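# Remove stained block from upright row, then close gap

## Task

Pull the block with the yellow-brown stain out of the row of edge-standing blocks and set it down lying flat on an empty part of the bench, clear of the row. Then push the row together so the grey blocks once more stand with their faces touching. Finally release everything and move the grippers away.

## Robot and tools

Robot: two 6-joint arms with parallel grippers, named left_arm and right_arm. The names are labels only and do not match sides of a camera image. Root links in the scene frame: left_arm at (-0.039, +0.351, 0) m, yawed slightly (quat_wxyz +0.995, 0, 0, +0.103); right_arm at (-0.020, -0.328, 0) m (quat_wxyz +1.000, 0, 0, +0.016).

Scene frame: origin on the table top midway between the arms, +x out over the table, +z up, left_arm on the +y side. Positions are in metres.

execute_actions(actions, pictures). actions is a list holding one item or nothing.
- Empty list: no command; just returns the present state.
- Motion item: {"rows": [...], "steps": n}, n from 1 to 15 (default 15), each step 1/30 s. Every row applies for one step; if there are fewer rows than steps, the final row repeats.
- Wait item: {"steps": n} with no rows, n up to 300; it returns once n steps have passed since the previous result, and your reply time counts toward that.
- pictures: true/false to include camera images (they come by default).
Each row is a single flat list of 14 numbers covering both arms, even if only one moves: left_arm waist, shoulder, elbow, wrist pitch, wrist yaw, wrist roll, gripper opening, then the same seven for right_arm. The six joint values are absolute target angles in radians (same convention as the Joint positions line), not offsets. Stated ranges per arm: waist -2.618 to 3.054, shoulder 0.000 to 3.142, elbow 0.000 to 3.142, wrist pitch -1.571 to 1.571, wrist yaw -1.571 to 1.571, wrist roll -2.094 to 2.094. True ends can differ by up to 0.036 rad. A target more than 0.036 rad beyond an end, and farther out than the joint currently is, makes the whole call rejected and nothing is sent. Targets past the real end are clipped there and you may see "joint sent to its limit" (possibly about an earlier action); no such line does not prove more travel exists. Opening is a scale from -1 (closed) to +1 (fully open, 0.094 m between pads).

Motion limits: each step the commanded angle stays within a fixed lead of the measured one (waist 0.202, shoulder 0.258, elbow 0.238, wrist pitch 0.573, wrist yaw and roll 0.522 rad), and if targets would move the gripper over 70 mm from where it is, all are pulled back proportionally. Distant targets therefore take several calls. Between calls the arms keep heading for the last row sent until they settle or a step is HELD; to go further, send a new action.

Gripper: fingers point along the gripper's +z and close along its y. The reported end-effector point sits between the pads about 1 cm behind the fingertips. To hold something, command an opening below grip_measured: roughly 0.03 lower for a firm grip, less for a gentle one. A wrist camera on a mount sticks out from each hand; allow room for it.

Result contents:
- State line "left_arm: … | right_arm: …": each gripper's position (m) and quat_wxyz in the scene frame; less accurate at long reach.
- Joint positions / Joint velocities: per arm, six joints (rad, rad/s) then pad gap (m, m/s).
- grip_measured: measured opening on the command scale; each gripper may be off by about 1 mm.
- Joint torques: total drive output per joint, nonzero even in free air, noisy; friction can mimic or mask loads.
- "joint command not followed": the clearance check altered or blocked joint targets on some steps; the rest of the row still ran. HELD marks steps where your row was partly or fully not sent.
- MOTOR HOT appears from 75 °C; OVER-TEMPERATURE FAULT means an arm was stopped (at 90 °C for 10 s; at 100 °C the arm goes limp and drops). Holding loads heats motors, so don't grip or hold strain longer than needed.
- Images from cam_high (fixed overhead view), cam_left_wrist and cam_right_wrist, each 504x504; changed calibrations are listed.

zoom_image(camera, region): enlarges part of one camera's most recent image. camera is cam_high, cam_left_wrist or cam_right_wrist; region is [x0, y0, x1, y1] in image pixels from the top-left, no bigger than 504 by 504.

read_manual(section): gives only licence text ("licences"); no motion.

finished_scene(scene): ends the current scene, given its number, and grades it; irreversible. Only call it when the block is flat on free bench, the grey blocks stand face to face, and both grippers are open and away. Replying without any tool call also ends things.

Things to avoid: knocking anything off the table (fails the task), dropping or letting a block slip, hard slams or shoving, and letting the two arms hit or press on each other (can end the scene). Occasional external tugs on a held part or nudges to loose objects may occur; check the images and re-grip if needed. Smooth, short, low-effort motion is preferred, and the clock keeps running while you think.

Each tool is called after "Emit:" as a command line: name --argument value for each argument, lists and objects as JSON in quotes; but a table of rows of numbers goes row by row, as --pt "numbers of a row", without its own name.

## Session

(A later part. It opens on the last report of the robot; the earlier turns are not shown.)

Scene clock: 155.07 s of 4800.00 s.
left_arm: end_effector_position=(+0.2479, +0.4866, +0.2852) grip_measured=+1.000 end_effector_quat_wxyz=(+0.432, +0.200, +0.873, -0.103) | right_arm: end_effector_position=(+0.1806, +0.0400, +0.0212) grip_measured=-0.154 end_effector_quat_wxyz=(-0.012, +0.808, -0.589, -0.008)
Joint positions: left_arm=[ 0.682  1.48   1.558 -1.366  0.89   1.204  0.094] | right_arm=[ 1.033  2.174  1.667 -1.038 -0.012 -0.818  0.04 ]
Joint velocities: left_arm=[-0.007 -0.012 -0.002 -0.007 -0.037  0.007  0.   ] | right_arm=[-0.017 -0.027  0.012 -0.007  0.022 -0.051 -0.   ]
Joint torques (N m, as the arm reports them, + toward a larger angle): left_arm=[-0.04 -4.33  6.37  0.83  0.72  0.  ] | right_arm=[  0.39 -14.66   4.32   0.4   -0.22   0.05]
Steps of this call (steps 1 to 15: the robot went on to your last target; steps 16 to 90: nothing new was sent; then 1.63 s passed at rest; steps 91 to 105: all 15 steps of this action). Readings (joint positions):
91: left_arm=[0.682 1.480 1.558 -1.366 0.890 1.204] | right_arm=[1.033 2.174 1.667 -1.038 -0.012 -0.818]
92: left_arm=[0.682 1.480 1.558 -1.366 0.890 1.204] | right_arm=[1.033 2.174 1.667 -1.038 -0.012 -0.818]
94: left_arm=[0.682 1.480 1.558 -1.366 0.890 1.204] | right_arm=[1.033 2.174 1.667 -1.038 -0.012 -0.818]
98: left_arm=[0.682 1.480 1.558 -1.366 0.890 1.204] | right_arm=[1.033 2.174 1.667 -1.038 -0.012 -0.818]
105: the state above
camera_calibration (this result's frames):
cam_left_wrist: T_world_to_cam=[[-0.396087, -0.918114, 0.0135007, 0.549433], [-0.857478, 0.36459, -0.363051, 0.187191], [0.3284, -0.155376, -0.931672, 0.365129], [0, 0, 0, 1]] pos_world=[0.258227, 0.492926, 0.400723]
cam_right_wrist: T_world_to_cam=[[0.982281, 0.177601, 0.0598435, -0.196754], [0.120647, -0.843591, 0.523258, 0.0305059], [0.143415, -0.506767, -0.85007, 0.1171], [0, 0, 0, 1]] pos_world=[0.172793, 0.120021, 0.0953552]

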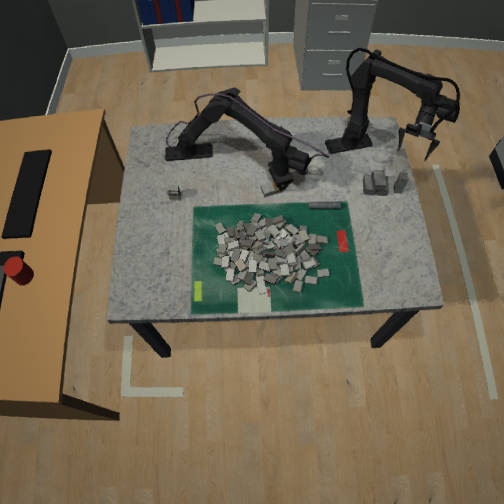

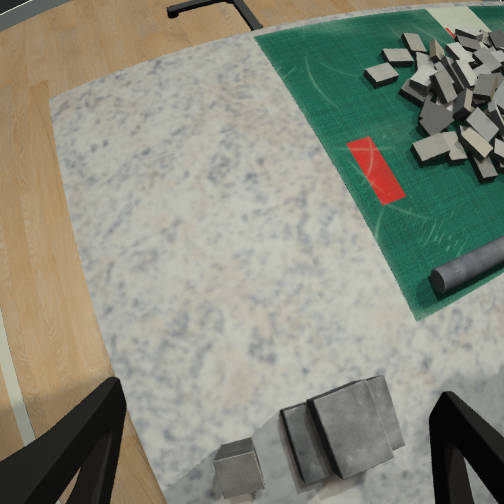

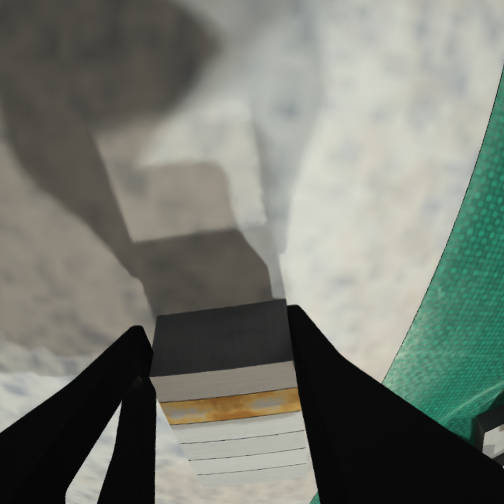

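Emit:
execute_actions --actions '[{"rows": [[0.68,1.48,1.558,-1.369,0.909,1.204,1,1.037,2.155,1.665,-1.027,-0.03,-0.812,-0.18],[0.68,1.48,1.558,-1.369,0.909,1.204,1,1.038,2.155,1.675,-1.027,-0.03,-0.812,-0.18],[0.68,1.48,1.558,-1.369,0.909,1.204,1,1.04,2.155,1.685,-1.027,-0.03,-0.812,-0.18],[0.68,1.48,1.558,-1.369,0.909,1.204,1,1.042,2.155,1.692,-1.026,-0.03,-0.811,-0.18],[0.68,1.48,1.558,-1.369,0.909,1.204,1,1.045,2.155,1.697,-1.024,-0.03,-0.809,-0.18],[0.68,1.48,1.558,-1.369,0.909,1.204,1,1.048,2.155,1.7,-1.021,-0.03,-0.806,-0.18],[0.68,1.48,1.558,-1.369,0.909,1.204,1,1.051,2.155,1.7,-1.017,-0.03,-0.803,-0.18],[0.68,1.48,1.558,-1.369,0.909,1.204,1,1.054,2.155,1.7,-1.013,-0.03,-0.8,-0.18],[0.68,1.48,1.558,-1.369,0.909,1.204,1,1.057,2.155,1.7,-1.009,-0.03,-0.797,-0.18],[0.68,1.48,1.558,-1.369,0.909,1.204,1,1.06,2.155,1.7,-1.005,-0.03,-0.794,-0.18],[0.68,1.48,1.558,-1.369,0.909,1.204,1,1.063,2.155,1.7,-1.001,-0.03,-0.791,-0.18],[0.68,1.48,1.558,-1.369,0.909,1.204,1,1.065,2.155,1.7,-0.997,-0.03,-0.788,-0.18],[0.68,1.48,1.558,-1.369,0.909,1.204,1,1.067,2.155,1.7,-0.993,-0.03,-0.785,-0.18],[0.68,1.48,1.558,-1.369,0.909,1.204,1,1.068,2.155,1.7,-0.99,-0.03,-0.783,-0.18],[0.68,1.48,1.558,-1.369,0.909,1.204,1,1.069,2.155,1.7,-0.988,-0.03,-0.782,-0.18]], "steps": 15}]' --pictures false

Emit:
execute_actions --actions '[{"steps": 12}]'

Scene clock: 170.70 s of 4800.00 s.
left_arm: end_effector_position=(+0.2479, +0.4866, +0.2852) grip_measured=+1.000 end_effector_quat_wxyz=(+0.432, +0.200, +0.873, -0.103) | right_arm: end_effector_position=(+0.1735, +0.0494, +0.0214) grip_measured=-0.161 end_effector_quat_wxyz=(-0.022, +0.810, -0.586, -0.009)
Joint positions: left_arm=[ 0.682  1.48   1.558 -1.366  0.89   1.204  0.094] | right_arm=[ 1.059  2.174  1.667 -1.018 -0.012 -0.799  0.039]
Joint velocities: left_arm=[ 0.002 -0.007  0.007 -0.022  0.066 -0.051  0.   ] | right_arm=[ 0.066 -0.002 -0.012 -0.007 -0.022  0.051 -0.001]
Joint torques (N m, as the arm reports them, + toward a larger angle): left_arm=[-0.13 -4.58  6.33  0.82  0.71 -0.04] | right_arm=[  0.61 -14.68   7.96   0.48  -0.23   0.06]
Steps of this call (steps 1 to 15: the robot went on to your last target; steps 16 to 90: nothing new was sent; then 12.13 s passed at rest; steps 91 to 105: all 15 steps of this action). Readings (joint positions):
91: left_arm=[0.682 1.480 1.558 -1.366 0.890 1.204] | right_arm=[1.033 2.174 1.667 -1.038 -0.012 -0.818]
92: left_arm=[0.682 1.480 1.558 -1.366 0.890 1.204] | right_arm=[1.033 2.174 1.667 -1.038 -0.012 -0.818]
94: left_arm=[0.682 1.480 1.558 -1.366 0.890 1.204] | right_arm=[1.033 2.174 1.667 -1.038 -0.012 -0.818]
98: left_arm=[0.682 1.480 1.558 -1.366 0.890 1.204] | right_arm=[1.037 2.174 1.667 -1.035 -0.012 -0.814]
105: the state above

Scene clock: 171.10 s of 4800.00 s.
left_arm: end_effector_position=(+0.2479, +0.4866, +0.2852) grip_measured=+1.000 end_effector_quat_wxyz=(+0.432, +0.200, +0.873, -0.103) | right_arm: end_effector_position=(+0.1727, +0.0511, +0.0214) grip_measured=-0.161 end_effector_quat_wxyz=(-0.024, +0.808, -0.588, -0.010)
Joint positions: left_arm=[ 0.682  1.48   1.558 -1.366  0.89   1.204  0.094] | right_arm=[ 1.062  2.174  1.667 -1.013 -0.012 -0.79   0.039]
Joint velocities: left_arm=[-0.012 -0.007  0.007 -0.007  0.007 -0.022  0.   ] | right_arm=[-0.002 -0.007 -0.007 -0.022 -0.051 -0.022 -0.001]
Joint torques (N m, as the arm reports them, + toward a larger angle): left_arm=[-0.13 -4.56  6.1   0.82  0.73 -0.05] | right_arm=[  0.6  -14.7    7.97   0.57  -0.22   0.08]
Steps of this call (steps 1 to 12: the robot went on to your last target). Readings (joint positions):
1: left_arm=[0.682 1.480 1.558 -1.366 0.890 1.204] | right_arm=[1.060 2.174 1.667 -1.015 -0.012 -0.797]
2: left_arm=[0.682 1.480 1.558 -1.366 0.890 1.204] | right_arm=[1.062 2.174 1.667 -1.014 -0.012 -0.795]
4: left_arm=[0.682 1.480 1.558 -1.366 0.890 1.204] | right_arm=[1.062 2.174 1.667 -1.013 -0.012 -0.793]
8: left_arm=[0.682 1.480 1.558 -1.366 0.890 1.204] | right_arm=[1.062 2.174 1.667 -1.013 -0.012 -0.791]
12: the state above
camera_calibration (this result's frames):
cam_left_wrist: T_world_to_cam=[[-0.396087, -0.918114, 0.0135007, 0.549433], [-0.857478, 0.36459, -0.363051, 0.187191], [0.3284, -0.155376, -0.931672, 0.365129], [0, 0, 0, 1]] pos_world=[0.258227, 0.492926, 0.400723]
cam_right_wrist: T_world_to_cam=[[0.981364, 0.177267, 0.0741668, -0.191084], [0.116181, -0.854803, 0.50578, 0.0424487], [0.153056, -0.487738, -0.859468, 0.121638], [0, 0, 0, 1]] pos_world=[0.163974, 0.129486, 0.0972464]

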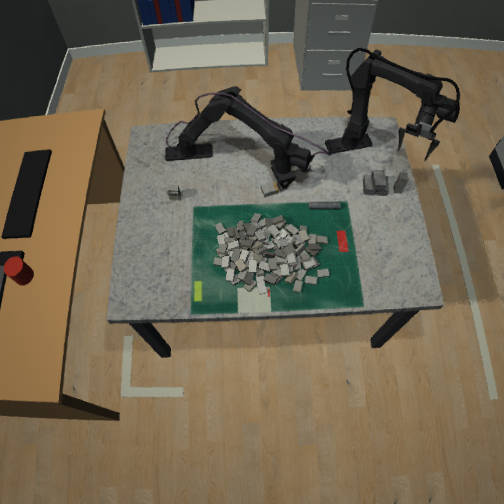

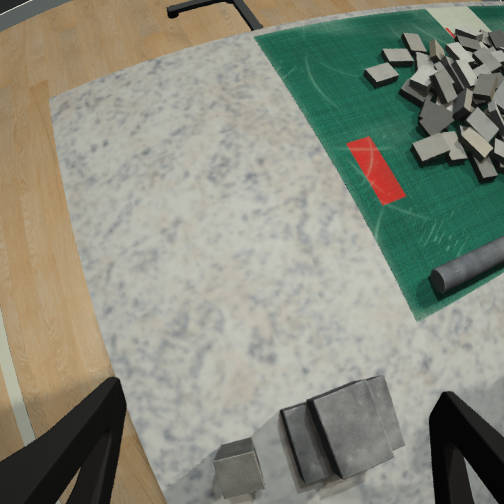

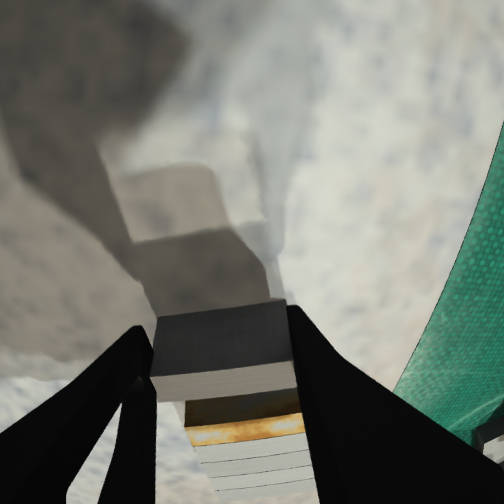

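Emit:
execute_actions --actions '[{"rows": [[0.68,1.48,1.558,-1.369,0.909,1.204,1,1.069,2.155,1.702,-0.988,-0.03,-0.782,-0.18],[0.68,1.48,1.558,-1.369,0.909,1.204,1,1.069,2.155,1.704,-0.988,-0.03,-0.782,-0.18],[0.68,1.48,1.558,-1.369,0.909,1.204,1,1.069,2.155,1.706,-0.988,-0.03,-0.782,-0.18]], "steps": 15}]' --pictures false

Scene clock: 176.80 s of 4800.00 s.
left_arm: end_effector_position=(+0.2479, +0.4866, +0.2852) grip_measured=+1.000 end_effector_quat_wxyz=(+0.432, +0.200, +0.873, -0.103) | right_arm: end_effector_position=(+0.1755, +0.0567, +0.0242) grip_measured=-0.161 end_effector_quat_wxyz=(-0.035, +0.808, -0.588, -0.012)
Joint positions: left_arm=[ 0.682  1.48   1.558 -1.366  0.89   1.204  0.094] | right_arm=[ 1.062  2.174  1.677 -1.    -0.013 -0.789  0.039]
Joint velocities: left_arm=[ 0.007  0.002 -0.022 -0.168 -0.037  0.007  0.   ] | right_arm=[ 0.012  0.002  0.007  0.007 -0.007 -0.037 -0.   ]
Joint torques (N m, as the arm reports them, + toward a larger angle): left_arm=[-0.13 -4.41  6.2   0.84  0.75 -0.03] | right_arm=[  0.72 -14.8    7.65   0.5   -0.21   0.07]
Steps of this call (steps 1 to 15: the robot went on to your last target; steps 16 to 90: nothing new was sent; then 2.20 s passed at rest; steps 91 to 105: all 15 steps of this action). Readings (joint positions):
91: left_arm=[0.682 1.480 1.558 -1.366 0.890 1.204] | right_arm=[1.062 2.174 1.667 -1.013 -0.012 -0.790]
92: left_arm=[0.682 1.480 1.558 -1.366 0.890 1.204] | right_arm=[1.062 2.174 1.667 -1.013 -0.012 -0.790]
94: left_arm=[0.682 1.480 1.558 -1.366 0.890 1.204] | right_arm=[1.062 2.174 1.670 -1.012 -0.013 -0.789]
98: left_arm=[0.682 1.480 1.558 -1.366 0.890 1.204] | right_arm=[1.062 2.174 1.677 -1.003 -0.013 -0.789]
105: the state above

Emit:
execute_actions --actions '[{"rows": [[0.68,1.48,1.558,-1.369,0.909,1.204,1,1.069,2.155,1.695,-0.984,-0.03,-0.782,-0.18],[0.68,1.48,1.558,-1.369,0.909,1.204,1,1.069,2.155,1.685,-0.981,-0.03,-0.782,-0.18],[0.68,1.48,1.558,-1.369,0.909,1.204,1,1.069,2.155,1.676,-0.979,-0.03,-0.782,-0.18],[0.68,1.48,1.558,-1.369,0.909,1.204,1,1.069,2.155,1.67,-0.978,-0.03,-0.782,-0.18],[0.68,1.48,1.558,-1.369,0.909,1.204,1,1.069,2.155,1.666,-0.978,-0.03,-0.782,-0.18],[0.68,1.48,1.558,-1.369,0.909,1.204,1,1.069,2.155,1.663,-0.978,-0.03,-0.782,-0.18],[0.68,1.48,1.558,-1.369,0.909,1.204,1,1.069,2.155,1.661,-0.978,-0.03,-0.782,-0.18],[0.68,1.48,1.558,-1.369,0.909,1.204,1,1.069,2.155,1.659,-0.978,-0.03,-0.782,-0.18]], "steps": 15}]' --pictures false

Scene clock: 183.40 s of 4800.00 s.
left_arm: end_effector_position=(+0.2479, +0.4866, +0.2852) grip_measured=+1.000 end_effector_quat_wxyz=(+0.432, +0.200, +0.873, -0.103) | right_arm: end_effector_position=(+0.1765, +0.0588, +0.0244) grip_measured=-0.161 end_effector_quat_wxyz=(-0.040, +0.808, -0.588, -0.013)
Joint positions: left_arm=[ 0.682  1.48   1.558 -1.366  0.89   1.204  0.094] | right_arm=[ 1.062  2.174  1.677 -0.991 -0.013 -0.788  0.039]
Joint velocities: left_arm=[-0.012 -0.002  0.002 -0.022  0.007 -0.022  0.   ] | right_arm=[ 0.017  0.002 -0.012  0.022 -0.022 -0.007  0.001]
Joint torques (N m, as the arm reports them, + toward a larger angle): left_arm=[-0.21 -4.5   6.19  0.82  0.76  0.01] | right_arm=[  0.67 -14.8    3.84   0.5   -0.21   0.07]
Steps of this call (steps 1 to 15: the robot went on to your last target; steps 16 to 90: nothing new was sent; then 3.10 s passed at rest; steps 91 to 105: all 15 steps of this action). Readings (joint positions):
91: left_arm=[0.682 1.480 1.558 -1.366 0.890 1.204] | right_arm=[1.062 2.174 1.677 -1.000 -0.013 -0.788]
92: left_arm=[0.682 1.480 1.558 -1.366 0.890 1.204] | right_arm=[1.062 2.174 1.677 -0.999 -0.013 -0.788]
94: left_arm=[0.682 1.480 1.558 -1.366 0.890 1.204] | right_arm=[1.062 2.174 1.677 -0.997 -0.013 -0.788]
98: left_arm=[0.682 1.480 1.558 -1.366 0.890 1.204] | right_arm=[1.062 2.174 1.677 -0.993 -0.013 -0.788]
105: the state above

Emit:
execute_actions --actions '[{"rows": [[0.68,1.48,1.558,-1.369,0.909,1.204,1,1.069,2.155,1.657,-0.978,-0.03,-0.782,-0.18],[0.68,1.48,1.558,-1.369,0.909,1.204,1,1.069,2.155,1.655,-0.978,-0.03,-0.782,-0.18]], "steps": 12}]' --pictures false

Scene clock: 186.23 s of 4800.00 s.
left_arm: end_effector_position=(+0.2479, +0.4866, +0.2852) grip_measured=+1.000 end_effector_quat_wxyz=(+0.432, +0.200, +0.873, -0.103) | right_arm: end_effector_position=(+0.1755, +0.0573, +0.0220) grip_measured=-0.161 end_effector_quat_wxyz=(-0.037, +0.808, -0.588, -0.013)
Joint positions: left_arm=[ 0.682  1.48   1.558 -1.366  0.89   1.204  0.094] | right_arm=[ 1.062  2.174  1.668 -0.987 -0.014 -0.788  0.039]
Joint velocities: left_arm=[-0.017  0.007  0.002 -0.022 -0.037  0.022  0.   ] | right_arm=[-0.022  0.012  0.012 -0.007 -0.037  0.007  0.   ]
Joint torques (N m, as the arm reports them, + toward a larger angle): left_arm=[-0.1  -4.45  6.29  0.84  0.7  -0.03] | right_arm=[  0.64 -14.79   4.25   0.47  -0.19   0.07]
Steps of this call (steps 1 to 15: the robot went on to your last target; steps 16 to 73: nothing new was sent; steps 74 to 85: all 12 steps of this action). Readings (joint positions):
74: left_arm=[0.682 1.480 1.558 -1.366 0.890 1.204] | right_arm=[1.062 2.174 1.675 -0.989 -0.013 -0.788]
75: left_arm=[0.682 1.480 1.558 -1.366 0.890 1.204] | right_arm=[1.062 2.174 1.673 -0.988 -0.013 -0.788]
77: left_arm=[0.682 1.480 1.558 -1.366 0.890 1.204] | right_arm=[1.062 2.174 1.668 -0.987 -0.013 -0.788]
81: left_arm=[0.682 1.480 1.558 -1.366 0.890 1.204] | right_arm=[1.062 2.174 1.668 -0.987 -0.014 -0.788]
85: the state above

Emit:
execute_actions --actions '[{"rows": [[0.68,1.48,1.558,-1.369,0.909,1.204,1,1.069,2.155,1.66,-0.978,-0.03,-0.782,-0.16],[0.68,1.48,1.558,-1.369,0.909,1.204,1,1.069,2.155,1.665,-0.98,-0.03,-0.782,-0.14],[0.68,1.48,1.558,-1.369,0.909,1.204,1,1.067,2.155,1.67,-0.983,-0.03,-0.784,-0.11],[0.68,1.48,1.558,-1.369,0.909,1.204,1,1.065,2.155,1.67,-0.986,-0.03,-0.786,-0.07],[0.68,1.48,1.558,-1.369,0.909,1.204,1,1.063,2.155,1.67,-0.989,-0.03,-0.788,-0.02],[0.68,1.48,1.558,-1.369,0.909,1.204,1,1.061,2.155,1.67,-0.992,-0.03,-0.79,0.04],[0.68,1.48,1.558,-1.369,0.909,1.204,1,1.06,2.155,1.67,-0.995,-0.03,-0.792,0.1],[0.68,1.48,1.558,-1.369,0.909,1.204,1,1.059,2.155,1.67,-1.0,-0.03,-0.795,0.15],[0.68,1.48,1.558,-1.369,0.909,1.204,1,1.057,2.155,1.67,-1.006,-0.03,-0.799,0.2],[0.68,1.48,1.558,-1.369,0.909,1.204,1,1.055,2.155,1.67,-1.013,-0.03,-0.803,0.2],[0.68,1.48,1.558,-1.369,0.909,1.204,1,1.052,2.155,1.67,-1.02,-0.03,-0.807,0.2],[0.68,1.48,1.558,-1.369,0.909,1.204,1,1.049,2.155,1.67,-1.027,-0.03,-0.811,0.2],[0.68,1.48,1.558,-1.369,0.909,1.204,1,1.045,2.155,1.67,-1.034,-0.03,-0.815,0.2],[0.68,1.48,1.558,-1.369,0.909,1.204,1,1.041,2.155,1.67,-1.041,-0.03,-0.819,0.2],[0.68,1.48,1.558,-1.369,0.909,1.204,1,1.037,2.155,1.67,-1.048,-0.03,-0.823,0.2]], "steps": 15}]' --pictures false

Emit:
execute_actions --actions '[{"rows": [[0.68,1.48,1.558,-1.369,0.909,1.204,1,1.033,2.155,1.67,-1.055,-0.03,-0.827,0.2],[0.68,1.48,1.558,-1.369,0.909,1.204,1,1.029,2.155,1.67,-1.062,-0.03,-0.831,0.2],[0.68,1.48,1.558,-1.369,0.909,1.204,1,1.025,2.155,1.67,-1.068,-0.03,-0.835,0.2],[0.68,1.48,1.558,-1.369,0.909,1.204,1,1.021,2.155,1.67,-1.073,-0.03,-0.839,0.2],[0.68,1.48,1.558,-1.369,0.909,1.204,1,1.017,2.155,1.67,-1.077,-0.03,-0.842,0.2],[0.68,1.48,1.558,-1.369,0.909,1.204,1,1.013,2.155,1.67,-1.08,-0.03,-0.845,0.2],[0.68,1.48,1.558,-1.369,0.909,1.204,1,1.01,2.155,1.67,-1.08,-0.03,-0.845,0.2],[0.68,1.48,1.558,-1.369,0.909,1.204,1,1.008,2.155,1.67,-1.08,-0.03,-0.845,0.2],[0.68,1.48,1.558,-1.369,0.909,1.204,1,1.006,2.155,1.67,-1.08,-0.03,-0.845,0.2]], "steps": 15}]' --pictures false

Emit:
execute_actions --actions '[{"steps": 8}]'

Scene clock: 199.93 s of 4800.00 s.
left_arm: end_effector_position=(+0.2479, +0.4866, +0.2852) grip_measured=+1.000 end_effector_quat_wxyz=(+0.432, +0.200, +0.873, -0.103) | right_arm: end_effector_position=(+0.1747, +0.0502, +0.0216) grip_measured=+0.197 end_effector_quat_wxyz=(-0.024, +0.811, -0.585, -0.011)
Joint positions: left_arm=[ 0.682  1.48   1.558 -1.366  0.89   1.204  0.094] | right_arm=[ 1.056  2.174  1.668 -1.013 -0.015 -0.804  0.056]
Joint velocities: left_arm=[ 0.002 -0.002 -0.002 -0.066  0.051  0.037  0.   ] | right_arm=[-0.085  0.002  0.007 -0.168  0.022 -0.168 -0.   ]
Joint torques (N m, as the arm reports them, + toward a larger angle): left_arm=[-0.13 -4.29  6.24  0.84  0.69 -0.05] | right_arm=[ -1.25 -14.68   5.44   0.27  -0.18  -0.04]
Steps of this call (steps 1 to 15: the robot went on to your last target; steps 16 to 90: nothing new was sent; then 10.20 s passed at rest; steps 91 to 105: all 15 steps of this action). Readings (joint positions):
91: left_arm=[0.682 1.480 1.558 -1.366 0.890 1.204] | right_arm=[1.062 2.174 1.668 -0.987 -0.014 -0.788]
92: left_arm=[0.682 1.480 1.558 -1.366 0.890 1.204] | right_arm=[1.062 2.174 1.668 -0.987 -0.014 -0.788]
94: left_arm=[0.682 1.480 1.558 -1.366 0.890 1.204] | right_arm=[1.062 2.174 1.668 -0.987 -0.014 -0.788]
98: left_arm=[0.682 1.480 1.558 -1.366 0.890 1.204] | right_arm=[1.062 2.174 1.668 -0.987 -0.014 -0.788]
105: the state above

Scene clock: 200.43 s of 4800.00 s.
left_arm: end_effector_position=(+0.2479, +0.4866, +0.2852) grip_measured=+1.000 end_effector_quat_wxyz=(+0.432, +0.200, +0.873, -0.103) | right_arm: end_effector_position=(+0.1849, +0.0291, +0.0213) grip_measured=+0.197 end_effector_quat_wxyz=(+0.003, +0.807, -0.590, -0.007)
Joint positions: left_arm=[ 0.682  1.48   1.558 -1.366  0.89   1.204  0.094] | right_arm=[ 1.01   2.174  1.668 -1.069 -0.015 -0.837  0.056]
Joint velocities: left_arm=[ 0.017 -0.002 -0.002 -0.081 -0.037 -0.022  0.   ] | right_arm=[-0.022 -0.022 -0.002  0.022  0.007 -0.051  0.001]
Joint torques (N m, as the arm reports them, + toward a larger angle): left_arm=[-0.2  -4.47  6.24  0.87  0.68 -0.05] | right_arm=[ -0.37 -14.6    5.35   0.19  -0.2   -0.01]
Steps of this call (steps 1 to 15: all 15 steps of this action). Readings (joint positions):
1: left_arm=[0.682 1.480 1.558 -1.366 0.890 1.204] | right_arm=[1.052 2.174 1.668 -1.020 -0.015 -0.807]
2: left_arm=[0.682 1.480 1.558 -1.366 0.890 1.204] | right_arm=[1.047 2.174 1.668 -1.026 -0.015 -0.810]
4: left_arm=[0.682 1.480 1.558 -1.366 0.890 1.204] | right_arm=[1.038 2.174 1.668 -1.038 -0.015 -0.818]
8: left_arm=[0.682 1.480 1.558 -1.366 0.890 1.204] | right_arm=[1.019 2.174 1.668 -1.058 -0.015 -0.829]
15: the state above

Scene clock: 200.70 s of 4800.00 s.
left_arm: end_effector_position=(+0.2479, +0.4866, +0.2852) grip_measured=+1.000 end_effector_quat_wxyz=(+0.432, +0.200, +0.873, -0.103) | right_arm: end_effector_position=(+0.1847, +0.0288, +0.0213) grip_measured=+0.197 end_effector_quat_wxyz=(+0.004, +0.808, -0.590, -0.007)
Joint positions: left_arm=[ 0.682  1.48   1.558 -1.366  0.89   1.204  0.094] | right_arm=[ 1.01   2.174  1.668 -1.07  -0.015 -0.839  0.056]
Joint velocities: left_arm=[ 0.012 -0.002  0.012 -0.051 -0.037  0.007  0.   ] | right_arm=[-0.002  0.002  0.007 -0.007  0.037 -0.051 -0.   ]
Joint torques (N m, as the arm reports them, + toward a larger angle): left_arm=[ 0.03 -4.39  6.4   0.88  0.74 -0.04] | right_arm=[ -0.39 -14.57   5.33   0.2   -0.19  -0.06]
Steps of this call (steps 1 to 8: the robot went on to your last target). Readings (joint positions):
1: left_arm=[0.682 1.480 1.558 -1.366 0.890 1.204] | right_arm=[1.010 2.174 1.668 -1.069 -0.015 -0.837]
2: left_arm=[0.682 1.480 1.558 -1.366 0.890 1.204] | right_arm=[1.010 2.174 1.668 -1.070 -0.015 -0.837]
4: left_arm=[0.682 1.480 1.558 -1.366 0.890 1.204] | right_arm=[1.010 2.174 1.668 -1.070 -0.015 -0.838]
8: the state above
camera_calibration (this result's frames):
cam_left_wrist: T_world_to_cam=[[-0.396087, -0.918114, 0.0135007, 0.549433], [-0.857478, 0.36459, -0.363051, 0.187191], [0.3284, -0.155376, -0.931672, 0.365129], [0, 0, 0, 1]] pos_world=[0.258227, 0.492926, 0.400723]
cam_right_wrist: T_world_to_cam=[[0.983545, 0.17665, 0.0378637, -0.198458], [0.128171, -0.829984, 0.542862, 0.0183154], [0.127323, -0.529076, -0.838968, 0.114328], [0, 0, 0, 1]] pos_world=[0.178288, 0.110747, 0.0934889]

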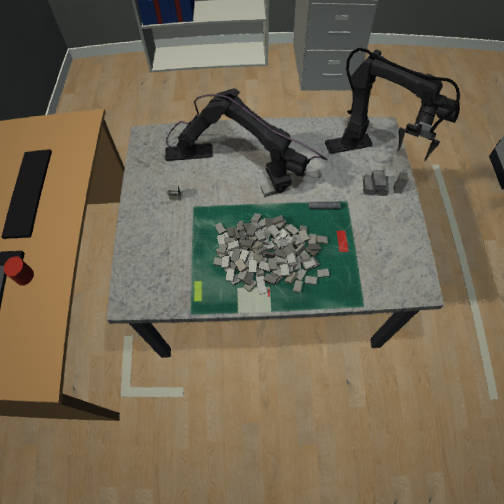

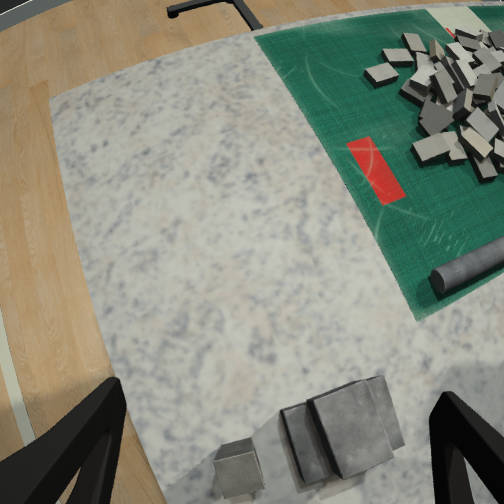

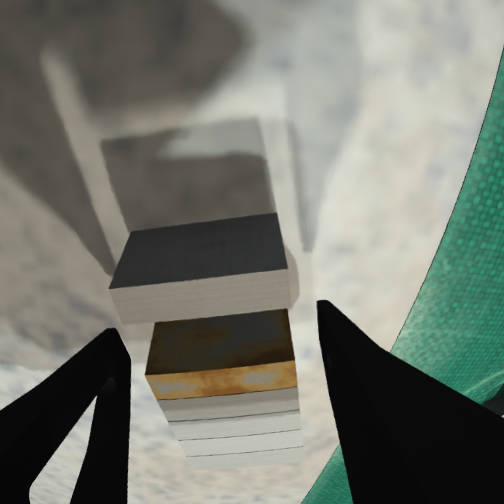

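Emit:
execute_actions --actions '[{"rows": [[0.68,1.48,1.558,-1.369,0.909,1.204,1,1.006,2.155,1.67,-1.08,-0.03,-0.845,0.15],[0.68,1.48,1.558,-1.369,0.909,1.204,1,1.006,2.155,1.67,-1.08,-0.03,-0.845,0.09],[0.68,1.48,1.558,-1.369,0.909,1.204,1,1.006,2.155,1.67,-1.08,-0.03,-0.845,0.03],[0.68,1.48,1.558,-1.369,0.909,1.204,1,1.006,2.155,1.67,-1.08,-0.03,-0.845,-0.03],[0.68,1.48,1.558,-1.369,0.909,1.204,1,1.006,2.155,1.67,-1.08,-0.03,-0.845,-0.07],[0.68,1.48,1.558,-1.369,0.909,1.204,1,1.006,2.155,1.67,-1.08,-0.03,-0.845,-0.1],[0.68,1.48,1.558,-1.369,0.909,1.204,1,1.006,2.155,1.67,-1.08,-0.03,-0.845,-0.115],[0.68,1.48,1.558,-1.369,0.909,1.204,1,1.006,2.155,1.67,-1.08,-0.03,-0.845,-0.13],[0.68,1.48,1.558,-1.369,0.909,1.204,1,1.006,2.155,1.67,-1.08,-0.03,-0.845,-0.14],[0.68,1.48,1.558,-1.369,0.909,1.204,1,1.006,2.155,1.67,-1.08,-0.03,-0.845,-0.15],[0.68,1.48,1.558,-1.369,0.909,1.204,1,1.006,2.155,1.67,-1.08,-0.03,-0.845,-0.16],[0.68,1.48,1.558,-1.369,0.909,1.204,1,1.006,2.155,1.67,-1.08,-0.03,-0.845,-0.17],[0.68,1.48,1.558,-1.369,0.909,1.204,1,1.006,2.155,1.67,-1.08,-0.03,-0.845,-0.18]], "steps": 15}]'

Emit:
zoom_image --camera "cam_right_wrist" --region '[100, 250, 350, 500]'

Scene clock: 206.93 s of 4800.00 s.
left_arm: end_effector_position=(+0.2479, +0.4866, +0.2852) grip_measured=+1.000 end_effector_quat_wxyz=(+0.432, +0.200, +0.873, -0.103) | right_arm: end_effector_position=(+0.1845, +0.0286, +0.0213) grip_measured=-0.161 end_effector_quat_wxyz=(+0.004, +0.808, -0.589, -0.007)
Joint positions: left_arm=[ 0.682  1.48   1.558 -1.366  0.89   1.204  0.094] | right_arm=[ 1.01   2.174  1.668 -1.071 -0.015 -0.839  0.039]
Joint velocities: left_arm=[ 0.002 -0.012  0.007 -0.037  0.007  0.022  0.   ] | right_arm=[-0.007  0.012  0.007 -0.037  0.051 -0.007 -0.001]
Joint torques (N m, as the arm reports them, + toward a larger angle): left_arm=[-0.13 -4.58  6.4   0.85  0.74 -0.02] | right_arm=[ -0.4  -14.59   5.38   0.18  -0.18  -0.05]
Steps of this call (steps 1 to 15: the robot went on to your last target; steps 16 to 90: nothing new was sent; then 2.73 s passed at rest; steps 91 to 105: all 15 steps of this action). Readings (joint positions):
91: left_arm=[0.682 1.480 1.558 -1.366 0.890 1.204] | right_arm=[1.010 2.174 1.668 -1.071 -0.015 -0.839]
92: left_arm=[0.682 1.480 1.558 -1.366 0.890 1.204] | right_arm=[1.010 2.174 1.668 -1.071 -0.015 -0.839]
94: left_arm=[0.682 1.480 1.558 -1.366 0.890 1.204] | right_arm=[1.010 2.174 1.668 -1.071 -0.015 -0.839]
98: left_arm=[0.682 1.480 1.558 -1.366 0.890 1.204] | right_arm=[1.010 2.174 1.668 -1.071 -0.015 -0.839]
105: the state above
camera_calibration (this result's frames):
cam_left_wrist: T_world_to_cam=[[-0.396087, -0.918114, 0.0135007, 0.549433], [-0.857478, 0.36459, -0.363051, 0.187191], [0.3284, -0.155376, -0.931672, 0.365129], [0, 0, 0, 1]] pos_world=[0.258227, 0.492926, 0.400723]
cam_right_wrist: T_world_to_cam=[[0.983512, 0.177053, 0.036833, -0.198205], [0.128978, -0.829507, 0.5434, 0.0179904], [0.126764, -0.52969, -0.838666, 0.114358], [0, 0, 0, 1]] pos_world=[0.17812, 0.11059, 0.093433]

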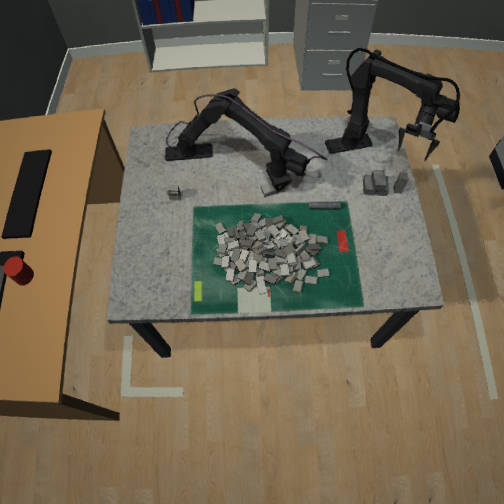

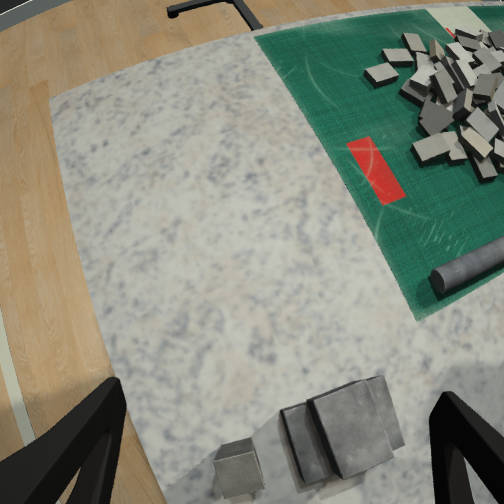

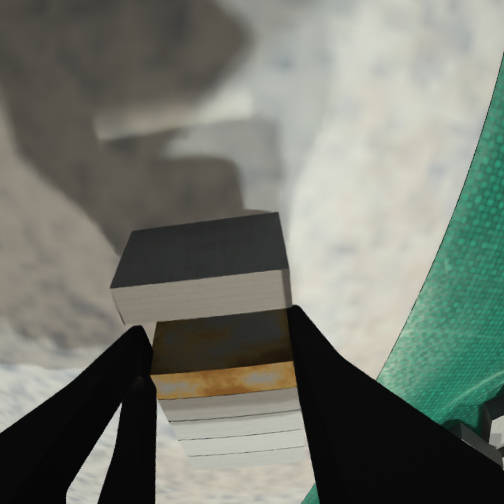

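Region (100, 250, 350, 500) of cam_right_wrist's 504x504 image, scaled by 2.016, with more detail than that image has.

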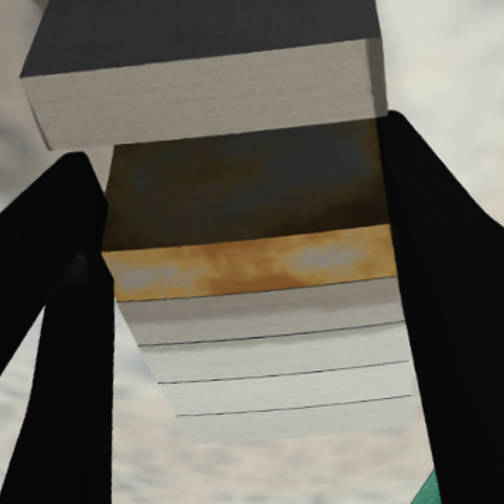

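Emit:
execute_actions --actions '[{"rows": [[0.68,1.48,1.558,-1.369,0.909,1.204,1,1.006,2.155,1.69,-1.08,-0.03,-0.845,-0.19],[0.68,1.48,1.558,-1.369,0.909,1.204,1,1.006,2.155,1.7,-1.08,-0.03,-0.845,-0.19],[0.68,1.48,1.558,-1.369,0.909,1.204,1,1.006,2.155,1.706,-1.086,-0.03,-0.845,-0.19],[0.68,1.48,1.558,-1.369,0.909,1.204,1,1.006,2.155,1.711,-1.095,-0.03,-0.845,-0.19],[0.68,1.48,1.558,-1.369,0.909,1.204,1,1.006,2.155,1.717,-1.104,-0.03,-0.845,-0.19],[0.68,1.48,1.558,-1.369,0.909,1.204,1,1.006,2.155,1.724,-1.114,-0.03,-0.845,-0.19],[0.68,1.48,1.558,-1.369,0.909,1.204,1,1.006,2.155,1.732,-1.124,-0.03,-0.845,-0.19],[0.68,1.48,1.558,-1.369,0.909,1.204,1,1.006,2.155,1.74,-1.134,-0.03,-0.845,-0.19],[0.68,1.48,1.558,-1.369,0.909,1.204,1,1.006,2.155,1.748,-1.144,-0.03,-0.845,-0.19],[0.68,1.48,1.558,-1.369,0.909,1.204,1,1.006,2.155,1.756,-1.154,-0.03,-0.845,-0.19],[0.68,1.48,1.558,-1.369,0.909,1.204,1,1.006,2.155,1.764,-1.163,-0.03,-0.845,-0.19],[0.68,1.48,1.558,-1.369,0.909,1.204,1,1.006,2.155,1.772,-1.172,-0.03,-0.845,-0.19],[0.68,1.48,1.558,-1.369,0.909,1.204,1,1.006,2.155,1.78,-1.181,-0.03,-0.845,-0.19],[0.68,1.48,1.558,-1.369,0.909,1.204,1,1.006,2.155,1.788,-1.19,-0.03,-0.845,-0.19],[0.68,1.48,1.558,-1.369,0.909,1.204,1,1.006,2.155,1.796,-1.199,-0.03,-0.845,-0.19]], "steps": 15}]' --pictures false

Emit:
execute_actions --actions '[{"rows": [[0.68,1.48,1.558,-1.369,0.909,1.204,1,1.006,2.155,1.805,-1.208,-0.03,-0.845,-0.19],[0.68,1.48,1.558,-1.369,0.909,1.204,1,1.006,2.155,1.814,-1.217,-0.03,-0.845,-0.19],[0.68,1.48,1.558,-1.369,0.909,1.204,1,1.006,2.155,1.823,-1.225,-0.03,-0.845,-0.19],[0.68,1.48,1.558,-1.369,0.909,1.204,1,1.006,2.155,1.832,-1.232,-0.03,-0.845,-0.19],[0.68,1.48,1.558,-1.369,0.909,1.204,1,1.006,2.155,1.841,-1.238,-0.03,-0.845,-0.19],[0.68,1.48,1.558,-1.369,0.909,1.204,1,1.006,2.155,1.85,-1.243,-0.03,-0.845,-0.19],[0.68,1.48,1.558,-1.369,0.909,1.204,1,1.006,2.155,1.857,-1.246,-0.03,-0.845,-0.19],[0.68,1.48,1.558,-1.369,0.909,1.204,1,1.006,2.155,1.862,-1.248,-0.03,-0.845,-0.19]], "steps": 13}]'

Scene clock: 235.43 s of 4800.00 s.
left_arm: end_effector_position=(+0.2479, +0.4866, +0.2852) grip_measured=+1.000 end_effector_quat_wxyz=(+0.432, +0.200, +0.873, -0.103) | right_arm: end_effector_position=(+0.1876, +0.0339, +0.0424) grip_measured=-0.164 end_effector_quat_wxyz=(+0.001, +0.808, -0.589, -0.008)
Joint positions: left_arm=[ 0.682  1.48   1.558 -1.366  0.89   1.204  0.094] | right_arm=[ 1.01   2.174  1.754 -1.152 -0.015 -0.839  0.039]
Joint velocities: left_arm=[-0.002 -0.007 -0.017 -0.007  0.007  0.022  0.   ] | right_arm=[-0.007  0.017  0.208 -0.271 -0.051  0.081 -0.001]
Joint torques (N m, as the arm reports them, + toward a larger angle): left_arm=[-0.19 -4.49  6.18  0.82  0.73 -0.04] | right_arm=[ -0.38 -14.7    7.65   0.18  -0.18  -0.04]
Steps of this call (steps 1 to 15: the robot went on to your last target; steps 16 to 90: nothing new was sent; then 25.00 s passed at rest; steps 91 to 105: all 15 steps of this action). Readings (joint positions):
91: left_arm=[0.682 1.480 1.558 -1.366 0.890 1.204] | right_arm=[1.010 2.174 1.668 -1.071 -0.015 -0.839]
92: left_arm=[0.682 1.480 1.558 -1.366 0.890 1.204] | right_arm=[1.010 2.174 1.668 -1.071 -0.015 -0.839]
94: left_arm=[0.682 1.480 1.558 -1.366 0.890 1.204] | right_arm=[1.010 2.174 1.672 -1.075 -0.015 -0.839]
98: left_arm=[0.682 1.480 1.558 -1.366 0.890 1.204] | right_arm=[1.010 2.174 1.696 -1.097 -0.015 -0.839]
105: the state above

Scene clock: 235.87 s of 4800.00 s.
left_arm: end_effector_position=(+0.2479, +0.4866, +0.2852) grip_measured=+1.000 end_effector_quat_wxyz=(+0.432, +0.200, +0.873, -0.103) | right_arm: end_effector_position=(+0.1897, +0.0375, +0.0627) grip_measured=-0.164 end_effector_quat_wxyz=(-0.001, +0.808, -0.589, -0.008)
Joint positions: left_arm=[ 0.682  1.48   1.558 -1.366  0.89   1.204  0.094] | right_arm=[ 1.01   2.174  1.835 -1.227 -0.015 -0.839  0.039]
Joint velocities: left_arm=[-0.007 -0.002 -0.002 -0.022  0.007 -0.066  0.   ] | right_arm=[-0.002  0.012 -0.012 -0.066  0.095 -0.051  0.   ]
Joint torques (N m, as the arm reports them, + toward a larger angle): left_arm=[-0.16 -4.45  6.19  0.88  0.73  0.01] | right_arm=[ -0.35 -14.86   7.62   0.18  -0.18  -0.04]
Steps of this call (steps 1 to 13: all 13 steps of this action). Readings (joint positions):
1: left_arm=[0.682 1.480 1.558 -1.366 0.890 1.204] | right_arm=[1.010 2.174 1.762 -1.161 -0.015 -0.839]
2: left_arm=[0.682 1.480 1.558 -1.366 0.890 1.204] | right_arm=[1.010 2.174 1.770 -1.169 -0.015 -0.839]
4: left_arm=[0.682 1.480 1.558 -1.366 0.890 1.204] | right_arm=[1.010 2.174 1.787 -1.187 -0.015 -0.839]
8: left_arm=[0.682 1.480 1.558 -1.366 0.890 1.204] | right_arm=[1.010 2.174 1.822 -1.216 -0.015 -0.839]
13: the state above
camera_calibration (this result's frames):
cam_left_wrist: T_world_to_cam=[[-0.396087, -0.918114, 0.0135007, 0.549433], [-0.857478, 0.36459, -0.363051, 0.187191], [0.3284, -0.155376, -0.931672, 0.365129], [0, 0, 0, 1]] pos_world=[0.258227, 0.492926, 0.400723]
cam_right_wrist: T_world_to_cam=[[0.983286, 0.176667, 0.0440129, -0.206868], [0.125964, -0.834662, 0.536165, 0.0034812], [0.131458, -0.521659, -0.842965, 0.152236], [0, 0, 0, 1]] pos_world=[0.18296, 0.118868, 0.135568]

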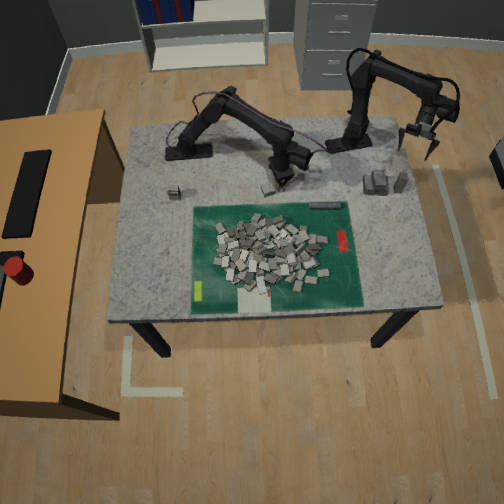

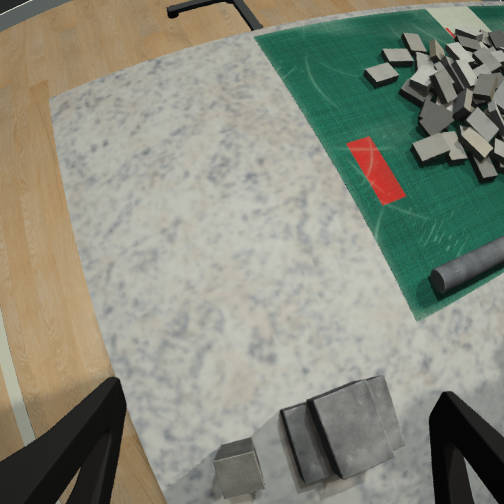

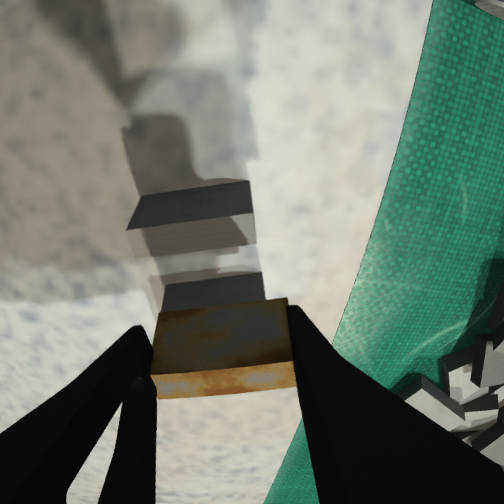

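Emit:
execute_actions --actions '[{"rows": [[0.68,1.48,1.558,-1.369,0.909,1.204,1,1.012,2.155,1.86,-1.23,-0.028,-0.835,-0.19],[0.68,1.48,1.558,-1.369,0.909,1.204,1,1.02,2.155,1.858,-1.205,-0.026,-0.82,-0.19],[0.68,1.48,1.558,-1.369,0.909,1.204,1,1.029,2.155,1.856,-1.175,-0.024,-0.8,-0.19],[0.68,1.48,1.558,-1.369,0.909,1.204,1,1.039,2.155,1.854,-1.14,-0.022,-0.775,-0.19],[0.68,1.48,1.558,-1.369,0.909,1.204,1,1.05,2.155,1.852,-1.1,-0.02,-0.75,-0.19],[0.68,1.48,1.558,-1.369,0.909,1.204,1,1.062,2.155,1.85,-1.055,-0.018,-0.72,-0.19],[0.68,1.48,1.558,-1.369,0.909,1.204,1,1.074,2.155,1.848,-1.005,-0.016,-0.69,-0.19],[0.68,1.48,1.558,-1.369,0.909,1.204,1,1.086,2.155,1.845,-0.95,-0.014,-0.66,-0.19],[0.68,1.48,1.558,-1.369,0.909,1.204,1,1.098,2.155,1.842,-0.895,-0.012,-0.63,-0.19],[0.68,1.48,1.558,-1.369,0.909,1.204,1,1.11,2.155,1.839,-0.84,-0.01,-0.6,-0.19],[0.68,1.48,1.558,-1.369,0.909,1.204,1,1.122,2.155,1.836,-0.78,-0.008,-0.57,-0.19],[0.68,1.48,1.558,-1.369,0.909,1.204,1,1.134,2.155,1.832,-0.72,-0.006,-0.54,-0.19],[0.68,1.48,1.558,-1.369,0.909,1.204,1,1.146,2.155,1.827,-0.66,-0.004,-0.51,-0.19],[0.68,1.48,1.558,-1.369,0.909,1.204,1,1.158,2.155,1.82,-0.6,-0.002,-0.48,-0.19],[0.68,1.48,1.558,-1.369,0.909,1.204,1,1.17,2.155,1.81,-0.54,0,-0.45,-0.19]], "steps": 15}]' --pictures false

Emit:
execute_actions --actions '[{"rows": [[0.68,1.48,1.558,-1.369,0.909,1.204,1,1.182,2.155,1.797,-0.48,0,-0.42,-0.19],[0.68,1.48,1.558,-1.369,0.909,1.204,1,1.194,2.155,1.78,-0.42,0,-0.39,-0.19],[0.68,1.48,1.558,-1.369,0.909,1.204,1,1.206,2.155,1.76,-0.36,0,-0.36,-0.19],[0.68,1.48,1.558,-1.369,0.909,1.204,1,1.218,2.155,1.738,-0.3,0,-0.33,-0.19],[0.68,1.48,1.558,-1.369,0.909,1.204,1,1.23,2.155,1.713,-0.24,0,-0.3,-0.19],[0.68,1.48,1.558,-1.369,0.909,1.204,1,1.242,2.155,1.686,-0.18,0,-0.27,-0.19],[0.68,1.48,1.558,-1.369,0.909,1.204,1,1.254,2.155,1.657,-0.12,0,-0.24,-0.19],[0.68,1.48,1.558,-1.369,0.909,1.204,1,1.266,2.155,1.627,-0.06,0,-0.21,-0.19],[0.68,1.48,1.558,-1.369,0.909,1.204,1,1.277,2.155,1.596,0.0,0,-0.18,-0.19],[0.68,1.48,1.558,-1.369,0.909,1.204,1,1.288,2.155,1.564,0.06,0,-0.15,-0.19],[0.68,1.48,1.558,-1.369,0.909,1.204,1,1.298,2.155,1.532,0.12,0,-0.125,-0.19],[0.68,1.48,1.558,-1.369,0.909,1.204,1,1.307,2.155,1.499,0.18,0,-0.1,-0.19],[0.68,1.48,1.558,-1.369,0.909,1.204,1,1.315,2.155,1.466,0.24,0,-0.08,-0.19],[0.68,1.48,1.558,-1.369,0.909,1.204,1,1.322,2.155,1.433,0.3,0,-0.06,-0.19],[0.68,1.48,1.558,-1.369,0.909,1.204,1,1.328,2.155,1.4,0.36,0,-0.045,-0.19]], "steps": 15}]' --pictures false

Emit:
execute_actions --actions '[{"rows": [[0.68,1.48,1.558,-1.369,0.909,1.204,1,1.333,2.155,1.366,0.42,0,-0.03,-0.19],[0.68,1.48,1.558,-1.369,0.909,1.204,1,1.337,2.155,1.332,0.48,0,-0.02,-0.19],[0.68,1.48,1.558,-1.369,0.909,1.204,1,1.34,2.155,1.298,0.54,0,-0.01,-0.19],[0.68,1.48,1.558,-1.369,0.909,1.204,1,1.342,2.155,1.264,0.6,0,0.0,-0.19],[0.68,1.48,1.558,-1.369,0.909,1.204,1,1.342,2.155,1.23,0.66,0,0.006,-0.19],[0.68,1.48,1.558,-1.369,0.909,1.204,1,1.342,2.155,1.196,0.72,0,0.006,-0.19],[0.68,1.48,1.558,-1.369,0.909,1.204,1,1.342,2.155,1.162,0.78,0,0.006,-0.19],[0.68,1.48,1.558,-1.369,0.909,1.204,1,1.342,2.155,1.128,0.835,0,0.006,-0.19],[0.68,1.48,1.558,-1.369,0.909,1.204,1,1.342,2.155,1.094,0.89,0,0.006,-0.19],[0.68,1.48,1.558,-1.369,0.909,1.204,1,1.342,2.155,1.06,0.94,0,0.006,-0.19],[0.68,1.48,1.558,-1.369,0.909,1.204,1,1.342,2.155,1.027,0.985,0,0.006,-0.19],[0.68,1.48,1.558,-1.369,0.909,1.204,1,1.342,2.155,0.995,1.025,0,0.006,-0.19],[0.68,1.48,1.558,-1.369,0.909,1.204,1,1.342,2.155,0.965,1.06,0,0.006,-0.19],[0.68,1.48,1.558,-1.369,0.909,1.204,1,1.342,2.155,0.937,1.09,0,0.006,-0.19],[0.68,1.48,1.558,-1.369,0.909,1.204,1,1.342,2.155,0.911,1.115,0,0.006,-0.19]], "steps": 15}]' --pictures false

Emit:
execute_actions --actions '[{"rows": [[0.68,1.48,1.558,-1.369,0.909,1.204,1,1.342,2.155,0.888,1.135,0,0.006,-0.19],[0.68,1.48,1.558,-1.369,0.909,1.204,1,1.342,2.155,0.867,1.15,0,0.006,-0.19],[0.68,1.48,1.558,-1.369,0.909,1.204,1,1.342,2.155,0.849,1.16,0,0.006,-0.19],[0.68,1.48,1.558,-1.369,0.909,1.204,1,1.342,2.155,0.833,1.165,0,0.006,-0.19],[0.68,1.48,1.558,-1.369,0.909,1.204,1,1.342,2.155,0.82,1.17,0,0.006,-0.19],[0.68,1.48,1.558,-1.369,0.909,1.204,1,1.342,2.155,0.81,1.17,0,0.006,-0.19],[0.68,1.48,1.558,-1.369,0.909,1.204,1,1.342,2.155,0.802,1.17,0,0.006,-0.19],[0.68,1.48,1.558,-1.369,0.909,1.204,1,1.342,2.155,0.796,1.17,0,0.006,-0.19],[0.68,1.48,1.558,-1.369,0.909,1.204,1,1.342,2.155,0.792,1.17,0,0.006,-0.19]], "steps": 15}]'

Scene clock: 255.20 s of 4800.00 s.
left_arm: end_effector_position=(+0.2479, +0.4866, +0.2852) grip_measured=+1.000 end_effector_quat_wxyz=(+0.432, +0.200, +0.873, -0.103) | right_arm: end_effector_position=(+0.1792, +0.1579, +0.0847) grip_measured=-0.164 end_effector_quat_wxyz=(-0.205, +0.751, -0.624, -0.070)
Joint positions: left_arm=[ 0.682  1.48   1.558 -1.366  0.89   1.204  0.094] | right_arm=[ 1.144  2.174  1.83  -0.791 -0.013 -0.576  0.039]
Joint velocities: left_arm=[ 0.002  0.002 -0.007  0.007 -0.022  0.022  0.   ] | right_arm=[ 0.33  -0.017 -0.134  1.692 -0.037  0.96   0.001]
Joint torques (N m, as the arm reports them, + toward a larger angle): left_arm=[-0.06 -4.43  6.17  0.89  0.72 -0.01] | right_arm=[  0.38 -15.6    4.82   0.94   0.12   0.05]
Steps of this call (steps 1 to 30: the robot went on to your last target; steps 31 to 90: nothing new was sent; then 15.83 s passed at rest; steps 91 to 105: all 15 steps of this action). Readings (joint positions):
91: left_arm=[0.682 1.480 1.558 -1.366 0.890 1.204] | right_arm=[1.010 2.174 1.835 -1.238 -0.015 -0.839]
92: left_arm=[0.682 1.480 1.558 -1.366 0.890 1.204] | right_arm=[1.010 2.174 1.835 -1.237 -0.015 -0.837]
94: left_arm=[0.682 1.480 1.558 -1.366 0.890 1.204] | right_arm=[1.013 2.174 1.835 -1.221 -0.015 -0.823]
98: left_arm=[0.682 1.480 1.558 -1.366 0.890 1.204] | right_arm=[1.046 2.174 1.835 -1.123 -0.014 -0.756]
105: the state above

Scene clock: 255.70 s of 4800.00 s.
left_arm: end_effector_position=(+0.2479, +0.4866, +0.2852) grip_measured=+1.000 end_effector_quat_wxyz=(+0.432, +0.200, +0.873, -0.103) | right_arm: end_effector_position=(+0.1102, +0.2527, +0.0752) grip_measured=-0.164 end_effector_quat_wxyz=(+0.373, -0.607, +0.652, +0.259)
Joint positions: left_arm=[ 0.682  1.48   1.558 -1.366  0.89   1.204  0.094] | right_arm=[ 1.314  2.174  1.461  0.085 -0.009 -0.149  0.039]
Joint velocities: left_arm=[ 0.007  0.002  0.002  0.066  0.037 -0.007  0.   ] | right_arm=[ 0.232 -0.007 -0.969  1.736 -0.051  0.74   0.   ]
Joint torques (N m, as the arm reports them, + toward a larger angle): left_arm=[-0.12 -4.39  6.43  0.83  0.7  -0.02] | right_arm=[ -0.17 -15.56   6.02   1.74   0.07   0.05]
Steps of this call (steps 1 to 15: all 15 steps of this action). Readings (joint positions):
1: left_arm=[0.682 1.480 1.558 -1.366 0.890 1.204] | right_arm=[1.157 2.174 1.825 -0.733 -0.012 -0.548]
2: left_arm=[0.682 1.480 1.558 -1.366 0.890 1.204] | right_arm=[1.169 2.174 1.815 -0.673 -0.012 -0.519]
4: left_arm=[0.682 1.480 1.558 -1.366 0.890 1.204] | right_arm=[1.192 2.174 1.785 -0.552 -0.011 -0.461]
8: left_arm=[0.682 1.480 1.558 -1.366 0.890 1.204] | right_arm=[1.237 2.174 1.688 -0.315 -0.010 -0.342]
15: the state above

Scene clock: 256.20 s of 4800.00 s.
left_arm: end_effector_position=(+0.2479, +0.4866, +0.2852) grip_measured=+1.000 end_effector_quat_wxyz=(+0.432, +0.200, +0.873, -0.103) | right_arm: end_effector_position=(+0.0859, +0.2115, +0.0546) grip_measured=-0.164 end_effector_quat_wxyz=(+0.458, -0.514, +0.620, +0.378)
Joint positions: left_arm=[ 0.682  1.48   1.558 -1.366  0.89   1.204  0.094] | right_arm=[ 1.341  2.174  0.965  0.909 -0.009 -0.005  0.039]
Joint velocities: left_arm=[ 0.012 -0.007 -0.002 -0.022  0.022  0.022  0.   ] | right_arm=[ 0.012  0.007 -0.823  1.209  0.022  0.022 -0.   ]
Joint torques (N m, as the arm reports them, + toward a larger angle): left_arm=[-0.02 -4.41  6.24  0.83  0.71 -0.01] | right_arm=[  0.21 -13.98   4.25   1.95   0.06   0.06]
Steps of this call (steps 1 to 15: all 15 steps of this action). Readings (joint positions):
1: left_arm=[0.682 1.480 1.558 -1.366 0.890 1.204] | right_arm=[1.322 2.174 1.427 0.142 -0.009 -0.127]
2: left_arm=[0.682 1.480 1.558 -1.366 0.890 1.204] | right_arm=[1.329 2.174 1.393 0.200 -0.009 -0.107]
4: left_arm=[0.682 1.480 1.558 -1.366 0.890 1.204] | right_arm=[1.337 2.174 1.326 0.318 -0.009 -0.073]
8: left_arm=[0.682 1.480 1.558 -1.366 0.890 1.204] | right_arm=[1.341 2.174 1.191 0.552 -0.009 -0.030]
15: the state above

Scene clock: 256.70 s of 4800.00 s.
left_arm: end_effector_position=(+0.2479, +0.4866, +0.2852) grip_measured=+1.000 end_effector_quat_wxyz=(+0.432, +0.200, +0.873, -0.103) | right_arm: end_effector_position=(+0.0795, +0.1794, +0.0456) grip_measured=-0.164 end_effector_quat_wxyz=(+0.471, -0.503, +0.610, +0.391)
Joint positions: left_arm=[ 0.682  1.48   1.558 -1.366  0.89   1.204  0.094] | right_arm=[ 1.341  2.174  0.8    1.122 -0.009  0.001  0.039]
Joint velocities: left_arm=[-0.012  0.002  0.002  0.007 -0.007 -0.007  0.   ] | right_arm=[-0.002 -0.012 -0.002  0.051  0.022  0.007  0.   ]
Joint torques (N m, as the arm reports them, + toward a larger angle): left_arm=[ 0.06 -4.5   6.32  0.83  0.72 -0.01] | right_arm=[  0.14 -12.89   3.08   1.98   0.11   0.04]
Steps of this call (steps 1 to 15: all 15 steps of this action). Readings (joint positions):
1: left_arm=[0.682 1.480 1.558 -1.366 0.890 1.204] | right_arm=[1.341 2.174 0.938 0.945 -0.009 -0.004]
2: left_arm=[0.682 1.480 1.558 -1.366 0.890 1.204] | right_arm=[1.341 2.174 0.912 0.977 -0.009 -0.003]
4: left_arm=[0.682 1.480 1.558 -1.366 0.890 1.204] | right_arm=[1.341 2.174 0.870 1.029 -0.009 -0.001]
8: left_arm=[0.682 1.480 1.558 -1.366 0.890 1.204] | right_arm=[1.341 2.174 0.816 1.087 -0.009 0.000]
15: the state above
camera_calibration (this result's frames):
cam_left_wrist: T_world_to_cam=[[-0.396087, -0.918114, 0.0135007, 0.549433], [-0.857478, 0.36459, -0.363051, 0.187191], [0.3284, -0.155376, -0.931672, 0.365129], [0, 0, 0, 1]] pos_world=[0.258227, 0.492926, 0.400723]
cam_right_wrist: T_world_to_cam=[[0.955979, -0.26896, -0.117324, -0.0333083], [-0.27705, -0.695574, -0.662888, 0.206674], [0.0966829, 0.666211, -0.73947, 0.0113019], [0, 0, 0, 1]] pos_world=[0.0880083, 0.127269, 0.141451]

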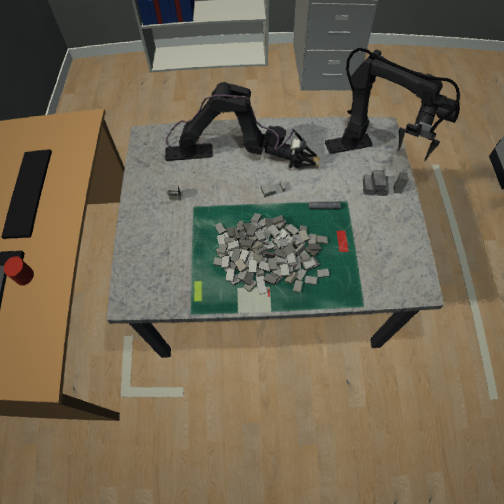

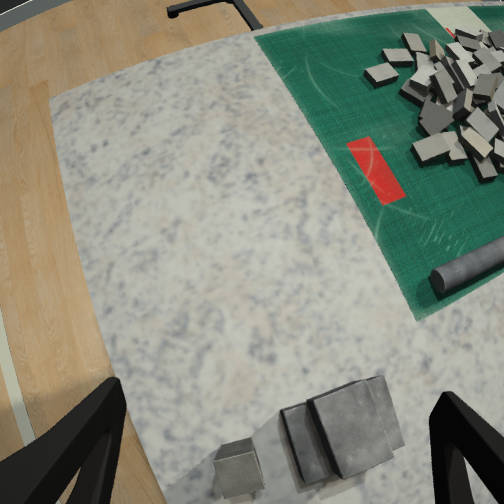

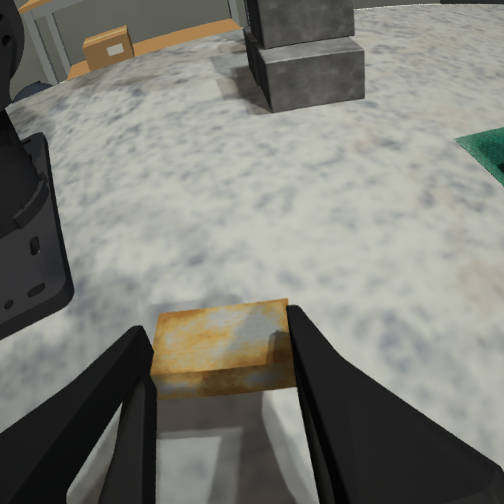

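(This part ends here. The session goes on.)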